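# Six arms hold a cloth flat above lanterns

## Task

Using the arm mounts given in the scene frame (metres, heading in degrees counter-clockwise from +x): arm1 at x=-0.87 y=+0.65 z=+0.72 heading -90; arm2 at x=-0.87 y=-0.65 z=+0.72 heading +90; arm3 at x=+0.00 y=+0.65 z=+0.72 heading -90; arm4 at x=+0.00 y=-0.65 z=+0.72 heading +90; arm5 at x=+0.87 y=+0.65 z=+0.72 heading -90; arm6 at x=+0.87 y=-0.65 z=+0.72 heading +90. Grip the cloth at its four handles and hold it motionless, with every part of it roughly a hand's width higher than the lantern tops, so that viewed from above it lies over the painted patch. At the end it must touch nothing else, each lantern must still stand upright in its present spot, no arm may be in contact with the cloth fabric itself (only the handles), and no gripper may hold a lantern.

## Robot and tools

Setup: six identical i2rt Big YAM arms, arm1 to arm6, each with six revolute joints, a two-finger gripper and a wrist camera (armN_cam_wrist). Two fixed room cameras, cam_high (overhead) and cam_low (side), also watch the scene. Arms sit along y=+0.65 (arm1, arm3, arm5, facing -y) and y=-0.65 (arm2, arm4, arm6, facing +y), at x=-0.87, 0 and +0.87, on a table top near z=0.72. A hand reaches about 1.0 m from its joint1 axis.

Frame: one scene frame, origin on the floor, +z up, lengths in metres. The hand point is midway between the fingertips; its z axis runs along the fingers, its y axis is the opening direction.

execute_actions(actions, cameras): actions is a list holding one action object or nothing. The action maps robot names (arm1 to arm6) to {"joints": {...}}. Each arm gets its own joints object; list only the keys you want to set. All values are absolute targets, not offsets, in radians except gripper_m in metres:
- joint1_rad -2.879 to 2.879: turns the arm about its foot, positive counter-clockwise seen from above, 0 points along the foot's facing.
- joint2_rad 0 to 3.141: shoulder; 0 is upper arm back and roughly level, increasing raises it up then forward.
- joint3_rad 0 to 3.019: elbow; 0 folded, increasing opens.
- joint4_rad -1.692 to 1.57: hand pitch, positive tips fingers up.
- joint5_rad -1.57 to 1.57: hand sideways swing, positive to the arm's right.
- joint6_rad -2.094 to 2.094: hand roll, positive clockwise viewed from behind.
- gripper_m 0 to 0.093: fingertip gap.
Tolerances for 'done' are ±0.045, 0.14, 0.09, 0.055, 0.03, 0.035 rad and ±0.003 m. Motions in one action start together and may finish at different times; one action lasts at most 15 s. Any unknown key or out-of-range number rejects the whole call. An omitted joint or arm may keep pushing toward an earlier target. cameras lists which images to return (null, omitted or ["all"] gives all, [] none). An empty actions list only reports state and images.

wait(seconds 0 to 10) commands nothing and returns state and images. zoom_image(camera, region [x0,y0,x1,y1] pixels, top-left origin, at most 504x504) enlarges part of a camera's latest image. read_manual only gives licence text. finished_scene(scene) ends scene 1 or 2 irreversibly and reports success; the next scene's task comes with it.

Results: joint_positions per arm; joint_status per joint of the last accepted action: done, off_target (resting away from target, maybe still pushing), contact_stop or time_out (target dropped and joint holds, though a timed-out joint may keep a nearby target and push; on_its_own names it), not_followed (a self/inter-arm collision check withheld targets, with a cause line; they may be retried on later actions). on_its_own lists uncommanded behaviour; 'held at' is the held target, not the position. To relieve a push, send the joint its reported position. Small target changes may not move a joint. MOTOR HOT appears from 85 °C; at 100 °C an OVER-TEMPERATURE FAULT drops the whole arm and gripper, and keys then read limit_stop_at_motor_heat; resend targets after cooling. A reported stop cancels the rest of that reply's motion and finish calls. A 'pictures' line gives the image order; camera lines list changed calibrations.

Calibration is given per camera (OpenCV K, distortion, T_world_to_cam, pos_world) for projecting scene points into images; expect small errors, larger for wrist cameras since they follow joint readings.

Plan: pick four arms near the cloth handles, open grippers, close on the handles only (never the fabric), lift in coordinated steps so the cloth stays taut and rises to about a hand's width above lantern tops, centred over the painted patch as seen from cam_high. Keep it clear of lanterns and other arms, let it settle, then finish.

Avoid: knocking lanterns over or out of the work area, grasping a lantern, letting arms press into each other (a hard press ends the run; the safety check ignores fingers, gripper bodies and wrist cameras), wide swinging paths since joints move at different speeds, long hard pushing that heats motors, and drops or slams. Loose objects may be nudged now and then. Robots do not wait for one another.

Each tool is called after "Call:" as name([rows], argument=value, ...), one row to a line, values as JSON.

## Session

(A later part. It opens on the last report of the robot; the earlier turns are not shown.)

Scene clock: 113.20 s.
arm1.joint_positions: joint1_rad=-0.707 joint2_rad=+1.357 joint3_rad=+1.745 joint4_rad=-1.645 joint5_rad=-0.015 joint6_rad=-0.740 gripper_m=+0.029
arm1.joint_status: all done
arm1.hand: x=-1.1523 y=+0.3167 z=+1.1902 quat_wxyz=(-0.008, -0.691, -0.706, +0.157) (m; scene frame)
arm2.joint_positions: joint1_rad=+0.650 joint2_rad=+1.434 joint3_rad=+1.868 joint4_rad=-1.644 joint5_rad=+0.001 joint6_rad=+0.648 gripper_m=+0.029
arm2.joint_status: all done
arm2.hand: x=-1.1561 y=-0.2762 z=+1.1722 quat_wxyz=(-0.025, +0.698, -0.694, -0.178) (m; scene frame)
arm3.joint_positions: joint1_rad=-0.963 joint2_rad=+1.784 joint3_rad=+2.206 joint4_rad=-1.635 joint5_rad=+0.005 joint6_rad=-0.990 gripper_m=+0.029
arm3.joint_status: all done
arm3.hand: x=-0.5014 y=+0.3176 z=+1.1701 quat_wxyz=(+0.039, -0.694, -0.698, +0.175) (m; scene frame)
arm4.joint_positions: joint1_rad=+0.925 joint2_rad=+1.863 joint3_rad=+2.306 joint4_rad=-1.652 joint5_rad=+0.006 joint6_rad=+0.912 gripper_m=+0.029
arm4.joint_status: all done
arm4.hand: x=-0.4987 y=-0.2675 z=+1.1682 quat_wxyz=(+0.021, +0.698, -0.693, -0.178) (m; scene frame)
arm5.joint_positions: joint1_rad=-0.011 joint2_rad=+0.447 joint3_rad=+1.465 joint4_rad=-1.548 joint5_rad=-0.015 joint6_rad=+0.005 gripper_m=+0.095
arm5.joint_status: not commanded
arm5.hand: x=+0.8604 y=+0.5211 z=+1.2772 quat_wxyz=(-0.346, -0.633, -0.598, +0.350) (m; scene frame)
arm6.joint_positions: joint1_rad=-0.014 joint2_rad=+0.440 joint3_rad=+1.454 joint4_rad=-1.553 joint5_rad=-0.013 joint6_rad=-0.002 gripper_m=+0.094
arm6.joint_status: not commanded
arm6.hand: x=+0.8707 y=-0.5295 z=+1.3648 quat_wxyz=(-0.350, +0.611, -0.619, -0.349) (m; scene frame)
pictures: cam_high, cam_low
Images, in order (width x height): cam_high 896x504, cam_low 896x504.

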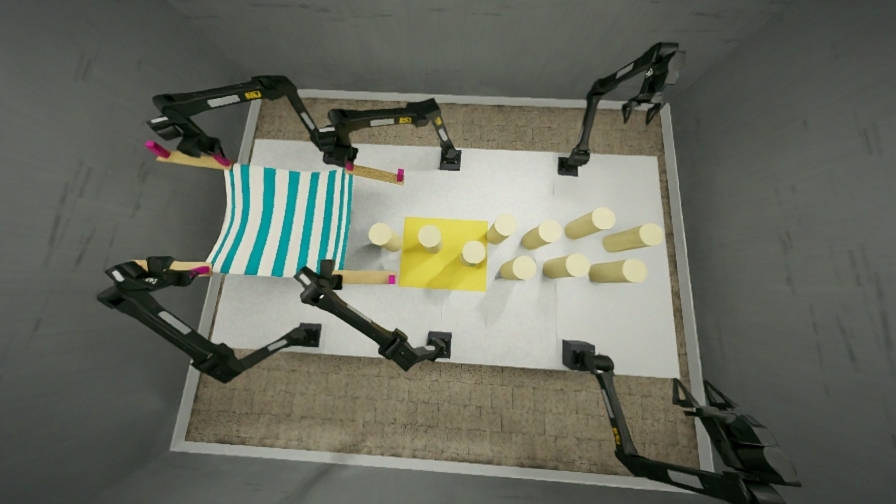

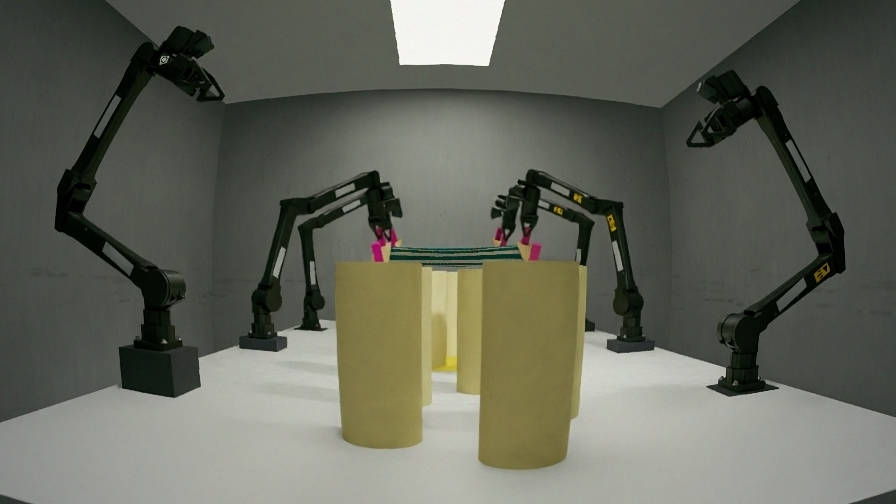

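Call:
execute_actions([
  {"arm1":{"joints":{"joint1_rad":-0.217,"joint2_rad":1.125,"joint3_rad":1.56,"joint6_rad":-0.244}},"arm2":{"joints":{"joint1_rad":0.2165,"joint2_rad":1.13,"joint3_rad":1.65,"joint6_rad":0.2165}},"arm3":{"joints":{"joint1_rad":-0.634,"joint2_rad":1.355,"joint3_rad":1.78,"joint6_rad":-0.656}},"arm4":{"joints":{"joint1_rad":0.65,"joint2_rad":1.39,"joint3_rad":1.80,"joint6_rad":0.6435}}},
], cameras=["cam_high","cam_low"])

Scene clock: 123.27 s.
arm1.joint_positions: joint1_rad=-0.219 joint2_rad=+1.121 joint3_rad=+1.560 joint4_rad=-1.645 joint5_rad=-0.018 joint6_rad=-0.250 gripper_m=+0.029
arm1.joint_status: all done
arm1.hand: x=-0.9440 y=+0.3030 z=+1.1953 quat_wxyz=(-0.093, -0.689, -0.703, +0.152) (m; scene frame)
arm2.joint_positions: joint1_rad=+0.211 joint2_rad=+1.126 joint3_rad=+1.651 joint4_rad=-1.644 joint5_rad=+0.005 joint6_rad=+0.224 gripper_m=+0.029
arm2.joint_status: all done
arm2.hand: x=-0.9455 y=-0.3004 z=+1.1987 quat_wxyz=(-0.122, +0.686, -0.693, -0.188) (m; scene frame)
arm3.joint_positions: joint1_rad=-0.631 joint2_rad=+1.362 joint3_rad=+1.783 joint4_rad=-1.635 joint5_rad=+0.009 joint6_rad=-0.675 gripper_m=+0.029
arm3.joint_status: all done
arm3.hand: x=-0.2695 y=+0.2983 z=+1.1977 quat_wxyz=(-0.017, -0.688, -0.703, +0.178) (m; scene frame)
arm4.joint_positions: joint1_rad=+0.650 joint2_rad=+1.385 joint3_rad=+1.797 joint4_rad=-1.643 joint5_rad=+0.006 joint6_rad=+0.660 gripper_m=+0.029
arm4.joint_status: all done
arm4.hand: x=-0.2693 y=-0.2886 z=+1.1979 quat_wxyz=(-0.025, +0.691, -0.703, -0.167) (m; scene frame)
arm5.joint_positions: joint1_rad=-0.011 joint2_rad=+0.447 joint3_rad=+1.465 joint4_rad=-1.548 joint5_rad=-0.015 joint6_rad=+0.005 gripper_m=+0.095
arm5.joint_status: not commanded
arm5.hand: x=+0.8604 y=+0.5211 z=+1.2772 quat_wxyz=(-0.346, -0.633, -0.598, +0.350) (m; scene frame)
arm6.joint_positions: joint1_rad=-0.014 joint2_rad=+0.440 joint3_rad=+1.454 joint4_rad=-1.553 joint5_rad=-0.013 joint6_rad=-0.002 gripper_m=+0.094
arm6.joint_status: not commanded
arm6.hand: x=+0.8707 y=-0.5295 z=+1.3648 quat_wxyz=(-0.350, +0.611, -0.619, -0.349) (m; scene frame)
pictures: cam_high, cam_low
Images, in order (width x height): cam_high 896x504, cam_low 896x504.

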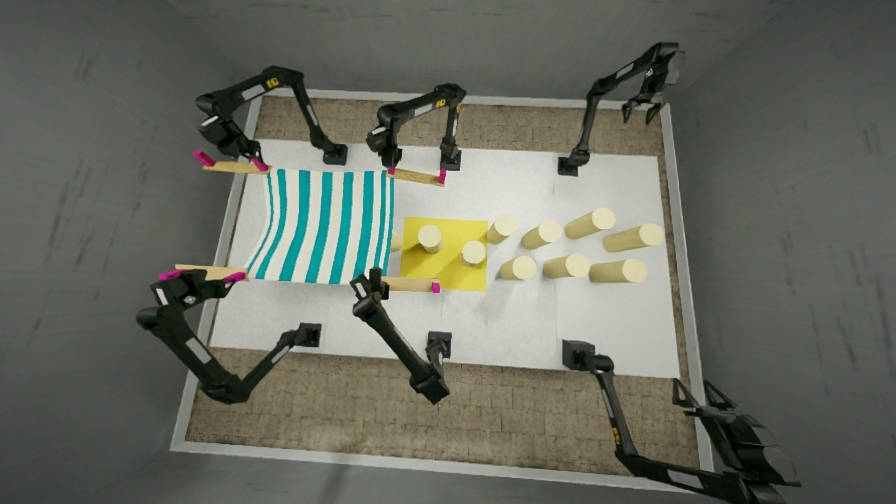

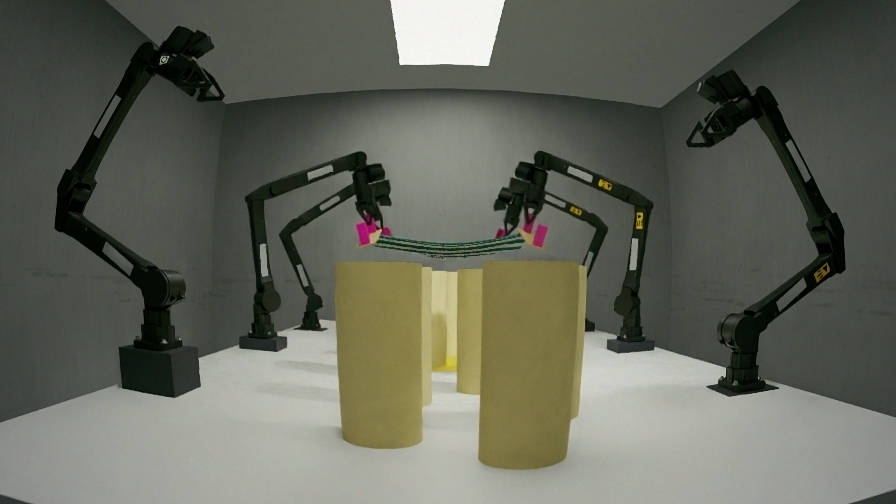

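Call:
execute_actions([
  {"arm1":{"joints":{"joint1_rad":0.342,"joint2_rad":1.172,"joint3_rad":1.59,"joint6_rad":0.315}},"arm2":{"joints":{"joint1_rad":-0.35,"joint2_rad":1.125,"joint3_rad":1.632,"joint6_rad":-0.35}},"arm3":{"joints":{"joint1_rad":-0.172,"joint2_rad":1.14,"joint3_rad":1.586,"joint6_rad":-0.194}},"arm4":{"joints":{"joint1_rad":0.218,"joint2_rad":1.10,"joint3_rad":1.545,"joint6_rad":0.2115}}},
], cameras=["cam_high","cam_low"])

Scene clock: 130.57 s.
arm1.joint_positions: joint1_rad=+0.340 joint2_rad=+1.185 joint3_rad=+1.560 joint4_rad=-1.645 joint5_rad=-0.017 joint6_rad=+0.309 gripper_m=+0.029
arm1.joint_status: all done
arm1.hand: x=-0.7448 y=+0.2955 z=+1.1711 quat_wxyz=(-0.129, -0.694, -0.706, +0.062) (m; scene frame)
arm2.joint_positions: joint1_rad=-0.349 joint2_rad=+1.126 joint3_rad=+1.631 joint4_rad=-1.644 joint5_rad=+0.002 joint6_rad=-0.343 gripper_m=+0.029
arm2.joint_status: all done
arm2.hand: x=-0.7485 y=-0.3145 z=+1.1901 quat_wxyz=(-0.195, +0.690, -0.692, -0.091) (m; scene frame)
arm3.joint_positions: joint1_rad=-0.177 joint2_rad=+1.143 joint3_rad=+1.590 joint4_rad=-1.635 joint5_rad=+0.012 joint6_rad=-0.214 gripper_m=+0.029
arm3.joint_status: all done
arm3.hand: x=-0.0723 y=+0.2950 z=+1.1967 quat_wxyz=(-0.098, -0.689, -0.699, +0.164) (m; scene frame)
arm4.joint_positions: joint1_rad=+0.222 joint2_rad=+1.092 joint3_rad=+1.544 joint4_rad=-1.640 joint5_rad=+0.001 joint6_rad=+0.230 gripper_m=+0.029
arm4.joint_status: all done
arm4.hand: x=-0.0732 y=-0.3143 z=+1.1976 quat_wxyz=(-0.101, +0.689, -0.699, -0.160) (m; scene frame)
arm5.joint_positions: joint1_rad=-0.011 joint2_rad=+0.447 joint3_rad=+1.465 joint4_rad=-1.548 joint5_rad=-0.015 joint6_rad=+0.005 gripper_m=+0.095
arm5.joint_status: not commanded
arm5.hand: x=+0.8604 y=+0.5211 z=+1.2772 quat_wxyz=(-0.346, -0.633, -0.598, +0.350) (m; scene frame)
arm6.joint_positions: joint1_rad=-0.014 joint2_rad=+0.440 joint3_rad=+1.454 joint4_rad=-1.553 joint5_rad=-0.013 joint6_rad=-0.002 gripper_m=+0.094
arm6.joint_status: not commanded
arm6.hand: x=+0.8707 y=-0.5295 z=+1.3648 quat_wxyz=(-0.350, +0.611, -0.619, -0.349) (m; scene frame)
pictures: cam_high, cam_low
Images, in order (width x height): cam_high 896x504, cam_low 896x504.

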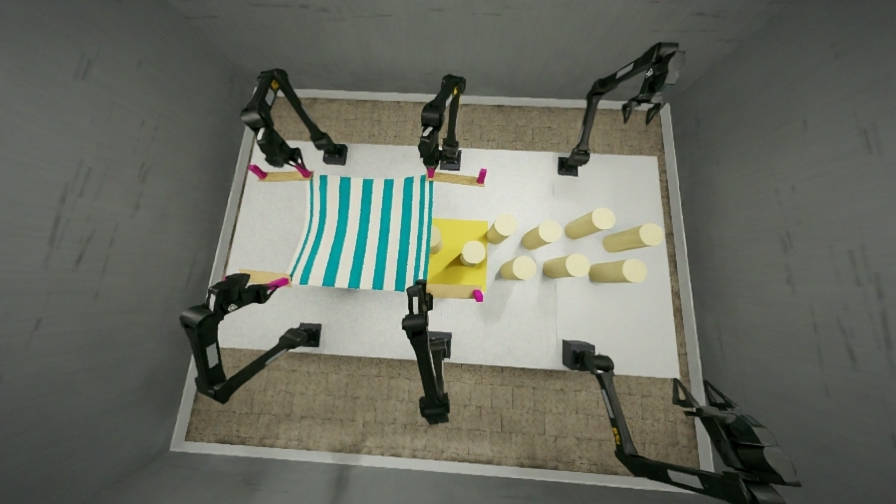

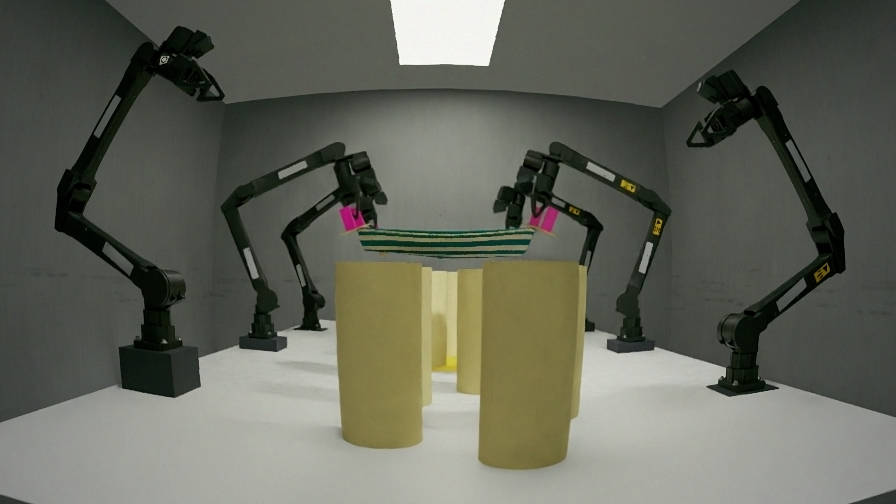

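Call:
execute_actions([
  {"arm1":{"joints":{"joint1_rad":0.724,"joint2_rad":1.48,"joint3_rad":1.925,"joint6_rad":0.70}},"arm2":{"joints":{"joint1_rad":-0.795,"joint2_rad":1.375,"joint3_rad":1.885,"joint6_rad":-0.795}},"arm3":{"joints":{"joint1_rad":0.375,"joint2_rad":1.27,"joint3_rad":1.715,"joint6_rad":0.37}},"arm4":{"joints":{"joint1_rad":-0.398,"joint2_rad":1.11,"joint3_rad":1.545,"joint6_rad":-0.42}}},
], cameras=["cam_high","cam_low"])

Scene clock: 138.50 s.
arm1.joint_positions: joint1_rad=+0.734 joint2_rad=+1.505 joint3_rad=+1.870 joint4_rad=-1.646 joint5_rad=-0.012 joint6_rad=+0.694 gripper_m=+0.029
arm1.joint_status: all done
arm1.hand: x=-0.5404 y=+0.2762 z=+1.1696 quat_wxyz=(-0.136, -0.692, -0.709, +0.007) (m; scene frame)
arm2.joint_positions: joint1_rad=-0.804 joint2_rad=+1.400 joint3_rad=+1.825 joint4_rad=-1.646 joint5_rad=-0.005 joint6_rad=-0.786 gripper_m=+0.029
arm2.joint_status: all done
arm2.hand: x=-0.5429 y=-0.3321 z=+1.1691 quat_wxyz=(-0.175, +0.691, -0.701, -0.001) (m; scene frame)
arm3.joint_positions: joint1_rad=+0.374 joint2_rad=+1.298 joint3_rad=+1.646 joint4_rad=-1.640 joint5_rad=+0.013 joint6_rad=+0.352 gripper_m=+0.029
arm3.joint_status: all done
arm3.hand: x=+0.1413 y=+0.2631 z=+1.1635 quat_wxyz=(-0.123, -0.700, -0.700, +0.066) (m; scene frame)
arm4.joint_positions: joint1_rad=-0.390 joint2_rad=+1.103 joint3_rad=+1.544 joint4_rad=-1.644 joint5_rad=+0.000 joint6_rad=-0.403 gripper_m=+0.029
arm4.joint_status: all done
arm4.hand: x=+0.1334 y=-0.3311 z=+1.1938 quat_wxyz=(-0.169, +0.698, -0.693, -0.069) (m; scene frame)
arm5.joint_positions: joint1_rad=-0.011 joint2_rad=+0.447 joint3_rad=+1.465 joint4_rad=-1.548 joint5_rad=-0.015 joint6_rad=+0.005 gripper_m=+0.095
arm5.joint_status: not commanded
arm5.hand: x=+0.8604 y=+0.5211 z=+1.2772 quat_wxyz=(-0.346, -0.633, -0.598, +0.350) (m; scene frame)
arm6.joint_positions: joint1_rad=-0.014 joint2_rad=+0.440 joint3_rad=+1.454 joint4_rad=-1.553 joint5_rad=-0.013 joint6_rad=-0.002 gripper_m=+0.094
arm6.joint_status: not commanded
arm6.hand: x=+0.8707 y=-0.5295 z=+1.3648 quat_wxyz=(-0.350, +0.611, -0.619, -0.349) (m; scene frame)
pictures: cam_high, cam_low
Images, in order (width x height): cam_high 896x504, cam_low 896x504.

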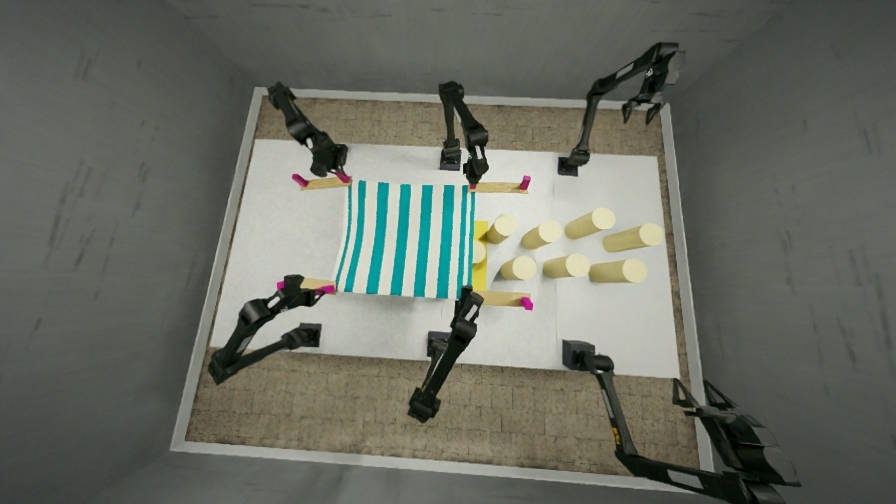

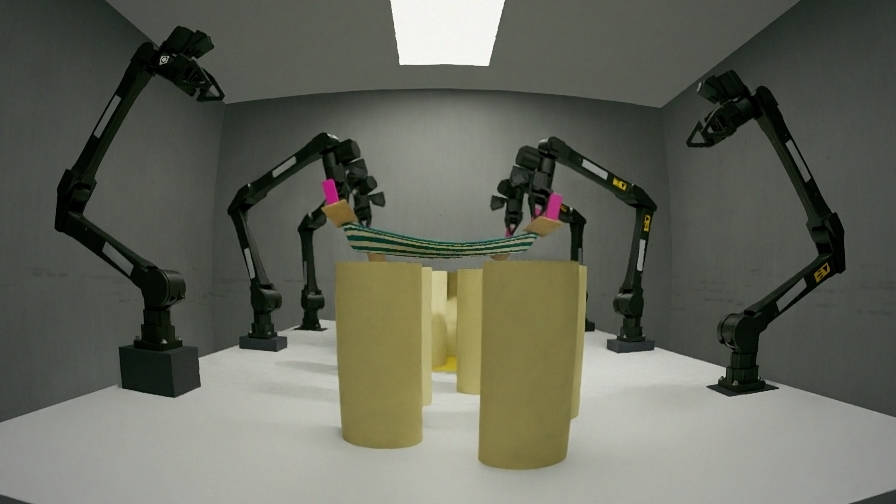

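Call:
execute_actions([
  {"arm1":{"joints":{"joint1_rad":0.915,"joint2_rad":1.855,"joint3_rad":2.41,"joint6_rad":0.905}},"arm2":{"joints":{"joint1_rad":-1.042,"joint2_rad":1.705,"joint3_rad":2.30,"joint6_rad":-1.05}},"arm3":{"joints":{"joint1_rad":0.70,"joint2_rad":1.535,"joint3_rad":2.03,"joint6_rad":0.70}},"arm4":{"joints":{"joint1_rad":-0.828,"joint2_rad":1.345,"joint3_rad":1.79,"joint6_rad":-0.84}}},
], cameras=["cam_high","cam_low"])

Call:
zoom_image(camera="cam_high", region=[320,150,600,340])

Call:
zoom_image(camera="cam_low", region=[280,150,640,320])

Scene clock: 149.67 s.
arm1.joint_positions: joint1_rad=+0.923 joint2_rad=+1.880 joint3_rad=+2.357 joint4_rad=-1.643 joint5_rad=-0.010 joint6_rad=+0.899 gripper_m=+0.029
arm1.joint_status: all done
arm1.hand: x=-0.3616 y=+0.2533 z=+1.1732 quat_wxyz=(-0.191, -0.691, -0.697, -0.027) (m; scene frame)
arm2.joint_positions: joint1_rad=-1.047 joint2_rad=+1.732 joint3_rad=+2.243 joint4_rad=-1.643 joint5_rad=-0.010 joint6_rad=-1.040 gripper_m=+0.029
arm2.joint_status: all done
arm2.hand: x=-0.3635 y=-0.3538 z=+1.1848 quat_wxyz=(-0.212, +0.689, -0.691, +0.050) (m; scene frame)
arm3.joint_positions: joint1_rad=+0.695 joint2_rad=+1.565 joint3_rad=+1.961 joint4_rad=-1.647 joint5_rad=+0.017 joint6_rad=+0.681 gripper_m=+0.029
arm3.joint_status: all done
arm3.hand: x=+0.3217 y=+0.2443 z=+1.1790 quat_wxyz=(-0.157, -0.701, -0.695, +0.027) (m; scene frame)
arm4.joint_positions: joint1_rad=-0.825 joint2_rad=+1.364 joint3_rad=+1.735 joint4_rad=-1.654 joint5_rad=-0.003 joint6_rad=-0.824 gripper_m=+0.029
arm4.joint_status: all done
arm4.hand: x=+0.3222 y=-0.3553 z=+1.1792 quat_wxyz=(-0.143, +0.698, -0.702, +0.005) (m; scene frame)
arm5.joint_positions: joint1_rad=-0.011 joint2_rad=+0.447 joint3_rad=+1.465 joint4_rad=-1.548 joint5_rad=-0.015 joint6_rad=+0.005 gripper_m=+0.095
arm5.joint_status: not commanded
arm5.hand: x=+0.8604 y=+0.5211 z=+1.2772 quat_wxyz=(-0.346, -0.633, -0.598, +0.350) (m; scene frame)
arm6.joint_positions: joint1_rad=-0.014 joint2_rad=+0.440 joint3_rad=+1.454 joint4_rad=-1.553 joint5_rad=-0.013 joint6_rad=-0.002 gripper_m=+0.094
arm6.joint_status: not commanded
arm6.hand: x=+0.8707 y=-0.5295 z=+1.3648 quat_wxyz=(-0.350, +0.611, -0.619, -0.349) (m; scene frame)
pictures: cam_high, cam_low
Images, in order (width x height): cam_high 896x504, cam_low 896x504.

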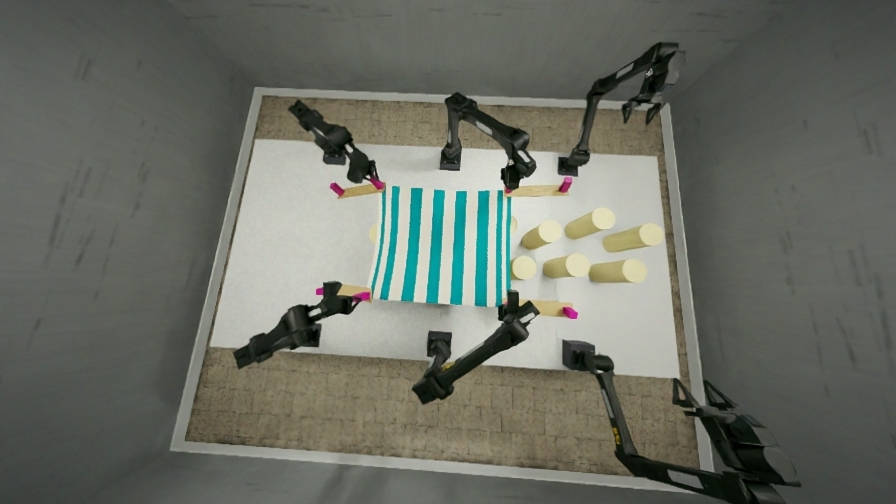

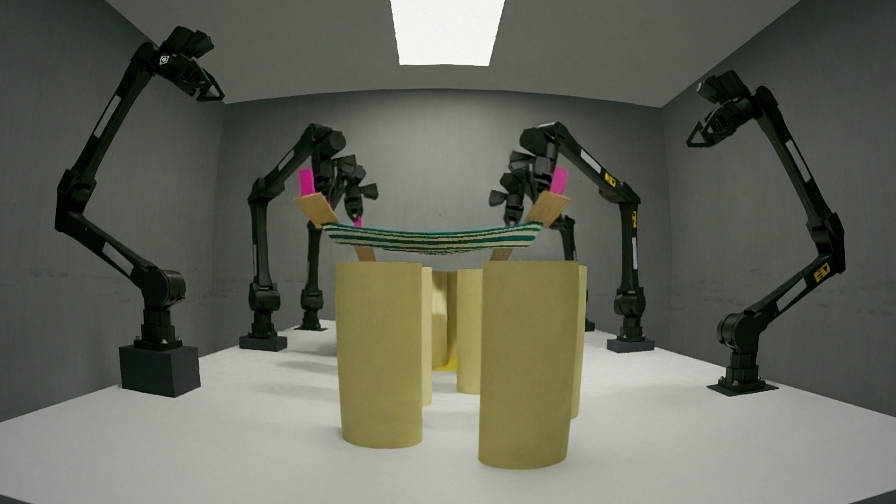

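Region (320, 150, 600, 340) of cam_high's 896x504 image, scaled by 1.800, with more detail than that image has; it fills the top 342 rows of this view, and the rest is white.

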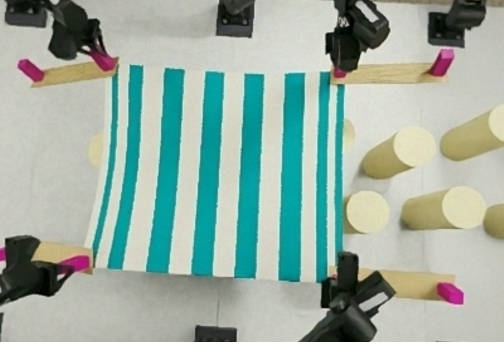

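Region (280, 150, 640, 320) of cam_low's 896x504 image, scaled by 1.400, with more detail than that image has; it fills the top 238 rows of this view, and the rest is white.

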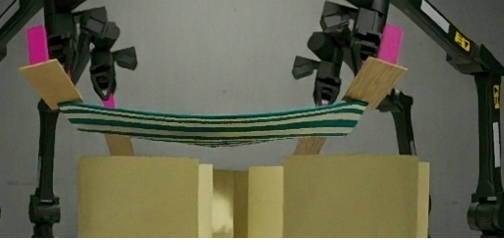

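Call:
execute_actions(actions=[], cameras=["arm1_cam_wrist","arm2_cam_wrist","arm3_cam_wrist","arm4_cam_wrist","cam_low"])

Scene clock: 151.50 s.
arm1.joint_positions: joint1_rad=+0.923 joint2_rad=+1.880 joint3_rad=+2.357 joint4_rad=-1.643 joint5_rad=-0.010 joint6_rad=+0.899 gripper_m=+0.029
arm1.joint_status: all done
arm1.hand: x=-0.3616 y=+0.2533 z=+1.1732 quat_wxyz=(-0.191, -0.691, -0.697, -0.027) (m; scene frame)
arm2.joint_positions: joint1_rad=-1.047 joint2_rad=+1.732 joint3_rad=+2.243 joint4_rad=-1.643 joint5_rad=-0.010 joint6_rad=-1.040 gripper_m=+0.029
arm2.joint_status: all done
arm2.hand: x=-0.3635 y=-0.3538 z=+1.1848 quat_wxyz=(-0.212, +0.690, -0.690, +0.050) (m; scene frame)
arm3.joint_positions: joint1_rad=+0.695 joint2_rad=+1.565 joint3_rad=+1.961 joint4_rad=-1.647 joint5_rad=+0.017 joint6_rad=+0.682 gripper_m=+0.029
arm3.joint_status: all done
arm3.hand: x=+0.3217 y=+0.2443 z=+1.1790 quat_wxyz=(-0.157, -0.701, -0.695, +0.027) (m; scene frame)
arm4.joint_positions: joint1_rad=-0.825 joint2_rad=+1.364 joint3_rad=+1.735 joint4_rad=-1.654 joint5_rad=-0.003 joint6_rad=-0.825 gripper_m=+0.029
arm4.joint_status: all done
arm4.hand: x=+0.3222 y=-0.3553 z=+1.1792 quat_wxyz=(-0.143, +0.698, -0.702, +0.005) (m; scene frame)
arm5.joint_positions: joint1_rad=-0.011 joint2_rad=+0.447 joint3_rad=+1.465 joint4_rad=-1.548 joint5_rad=-0.015 joint6_rad=+0.005 gripper_m=+0.095
arm5.joint_status: not commanded
arm5.hand: x=+0.8604 y=+0.5211 z=+1.2772 quat_wxyz=(-0.346, -0.633, -0.598, +0.350) (m; scene frame)
arm6.joint_positions: joint1_rad=-0.014 joint2_rad=+0.440 joint3_rad=+1.454 joint4_rad=-1.553 joint5_rad=-0.013 joint6_rad=-0.002 gripper_m=+0.094
arm6.joint_status: not commanded
arm6.hand: x=+0.8707 y=-0.5295 z=+1.3648 quat_wxyz=(-0.350, +0.611, -0.619, -0.349) (m; scene frame)
pictures: arm1_cam_wrist, arm2_cam_wrist, arm3_cam_wrist, arm4_cam_wrist, cam_low
camera_calibration (this result's frames):
arm1_cam_wrist: T_world_to_cam=[[-0.951152, -0.0394102, -0.306198, 0.0280598], [-0.154008, 0.920167, 0.359965, -0.707154], [0.267567, 0.389539, -0.881287, 1.16083], [0, 0, 0, 1]] pos_world=[-0.392818, 0.199617, 1.28617]
arm2_cam_wrist: T_world_to_cam=[[0.92678, -0.050333, 0.372217, -0.120139], [-0.193598, -0.913215, 0.35855, -0.815911], [0.321867, -0.404357, -0.856094, 1.11396], [0, 0, 0, 1]] pos_world=[-0.405163, -0.300713, 1.29091]
arm3_cam_wrist: T_world_to_cam=[[-0.979653, -0.00731062, -0.200567, 0.554928], [-0.0791608, 0.932394, 0.352668, -0.608023], [0.18443, 0.361369, -0.914001, 1.05702], [0, 0, 0, 1]] pos_world=[0.300559, 0.188998, 1.29185]
arm4_cam_wrist: T_world_to_cam=[[0.979693, -0.0278156, 0.198564, -0.558349], [-0.106064, -0.912318, 0.395508, -0.750815], [0.170152, -0.408537, -0.896742, 0.978847], [0, 0, 0, 1]] pos_world=[0.300823, -0.300617, 1.28559]
Images, in order (width x height): arm1_cam_wrist 504x504, arm2_cam_wrist 504x504, arm3_cam_wrist 504x504, arm4_cam_wrist 504x504, cam_low 896x504.

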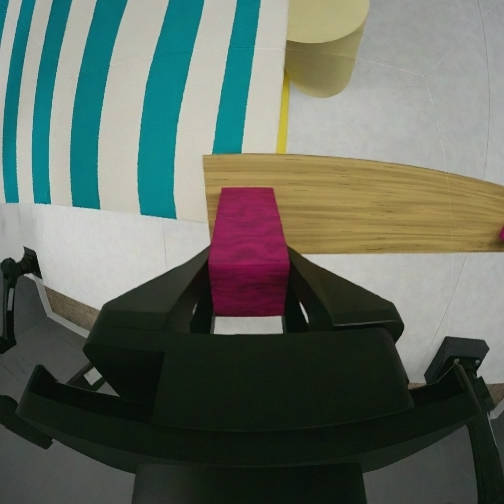

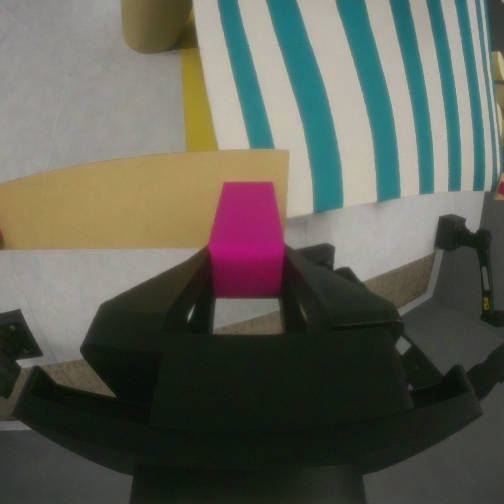

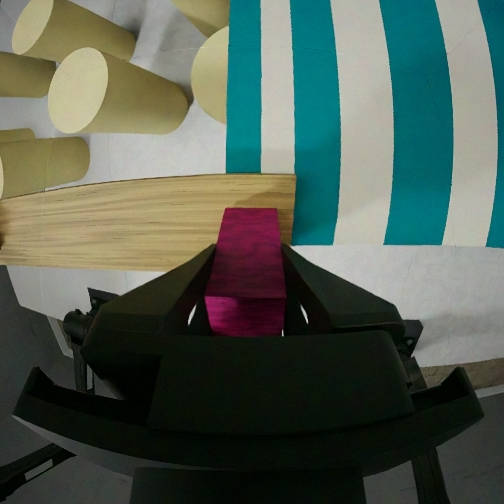

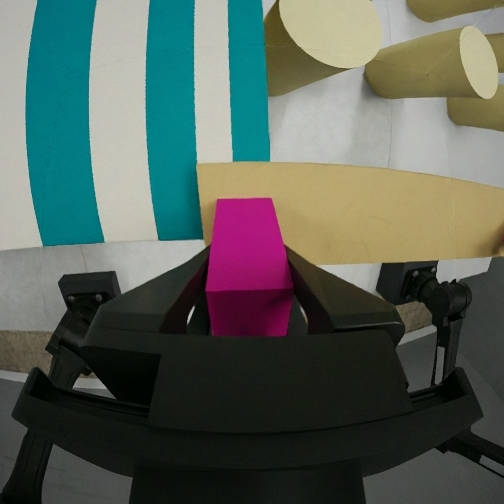

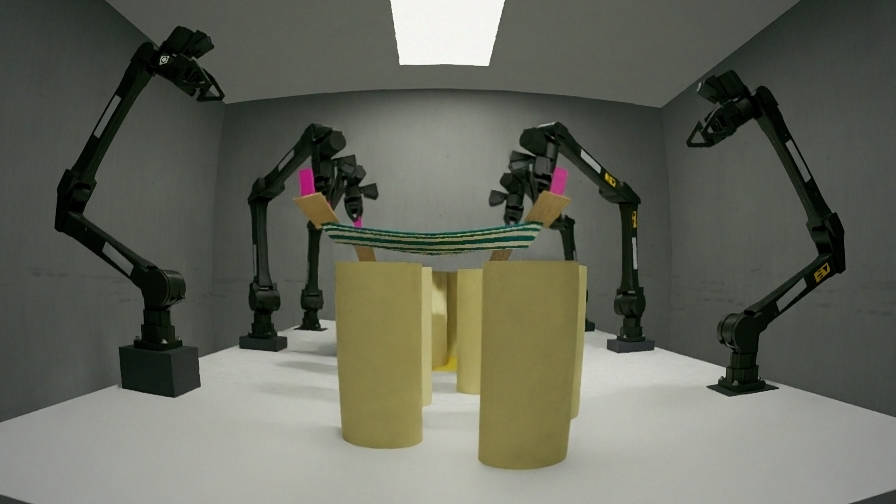

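Call:
finished_scene(scene=2)

The scene is finished: the task was done.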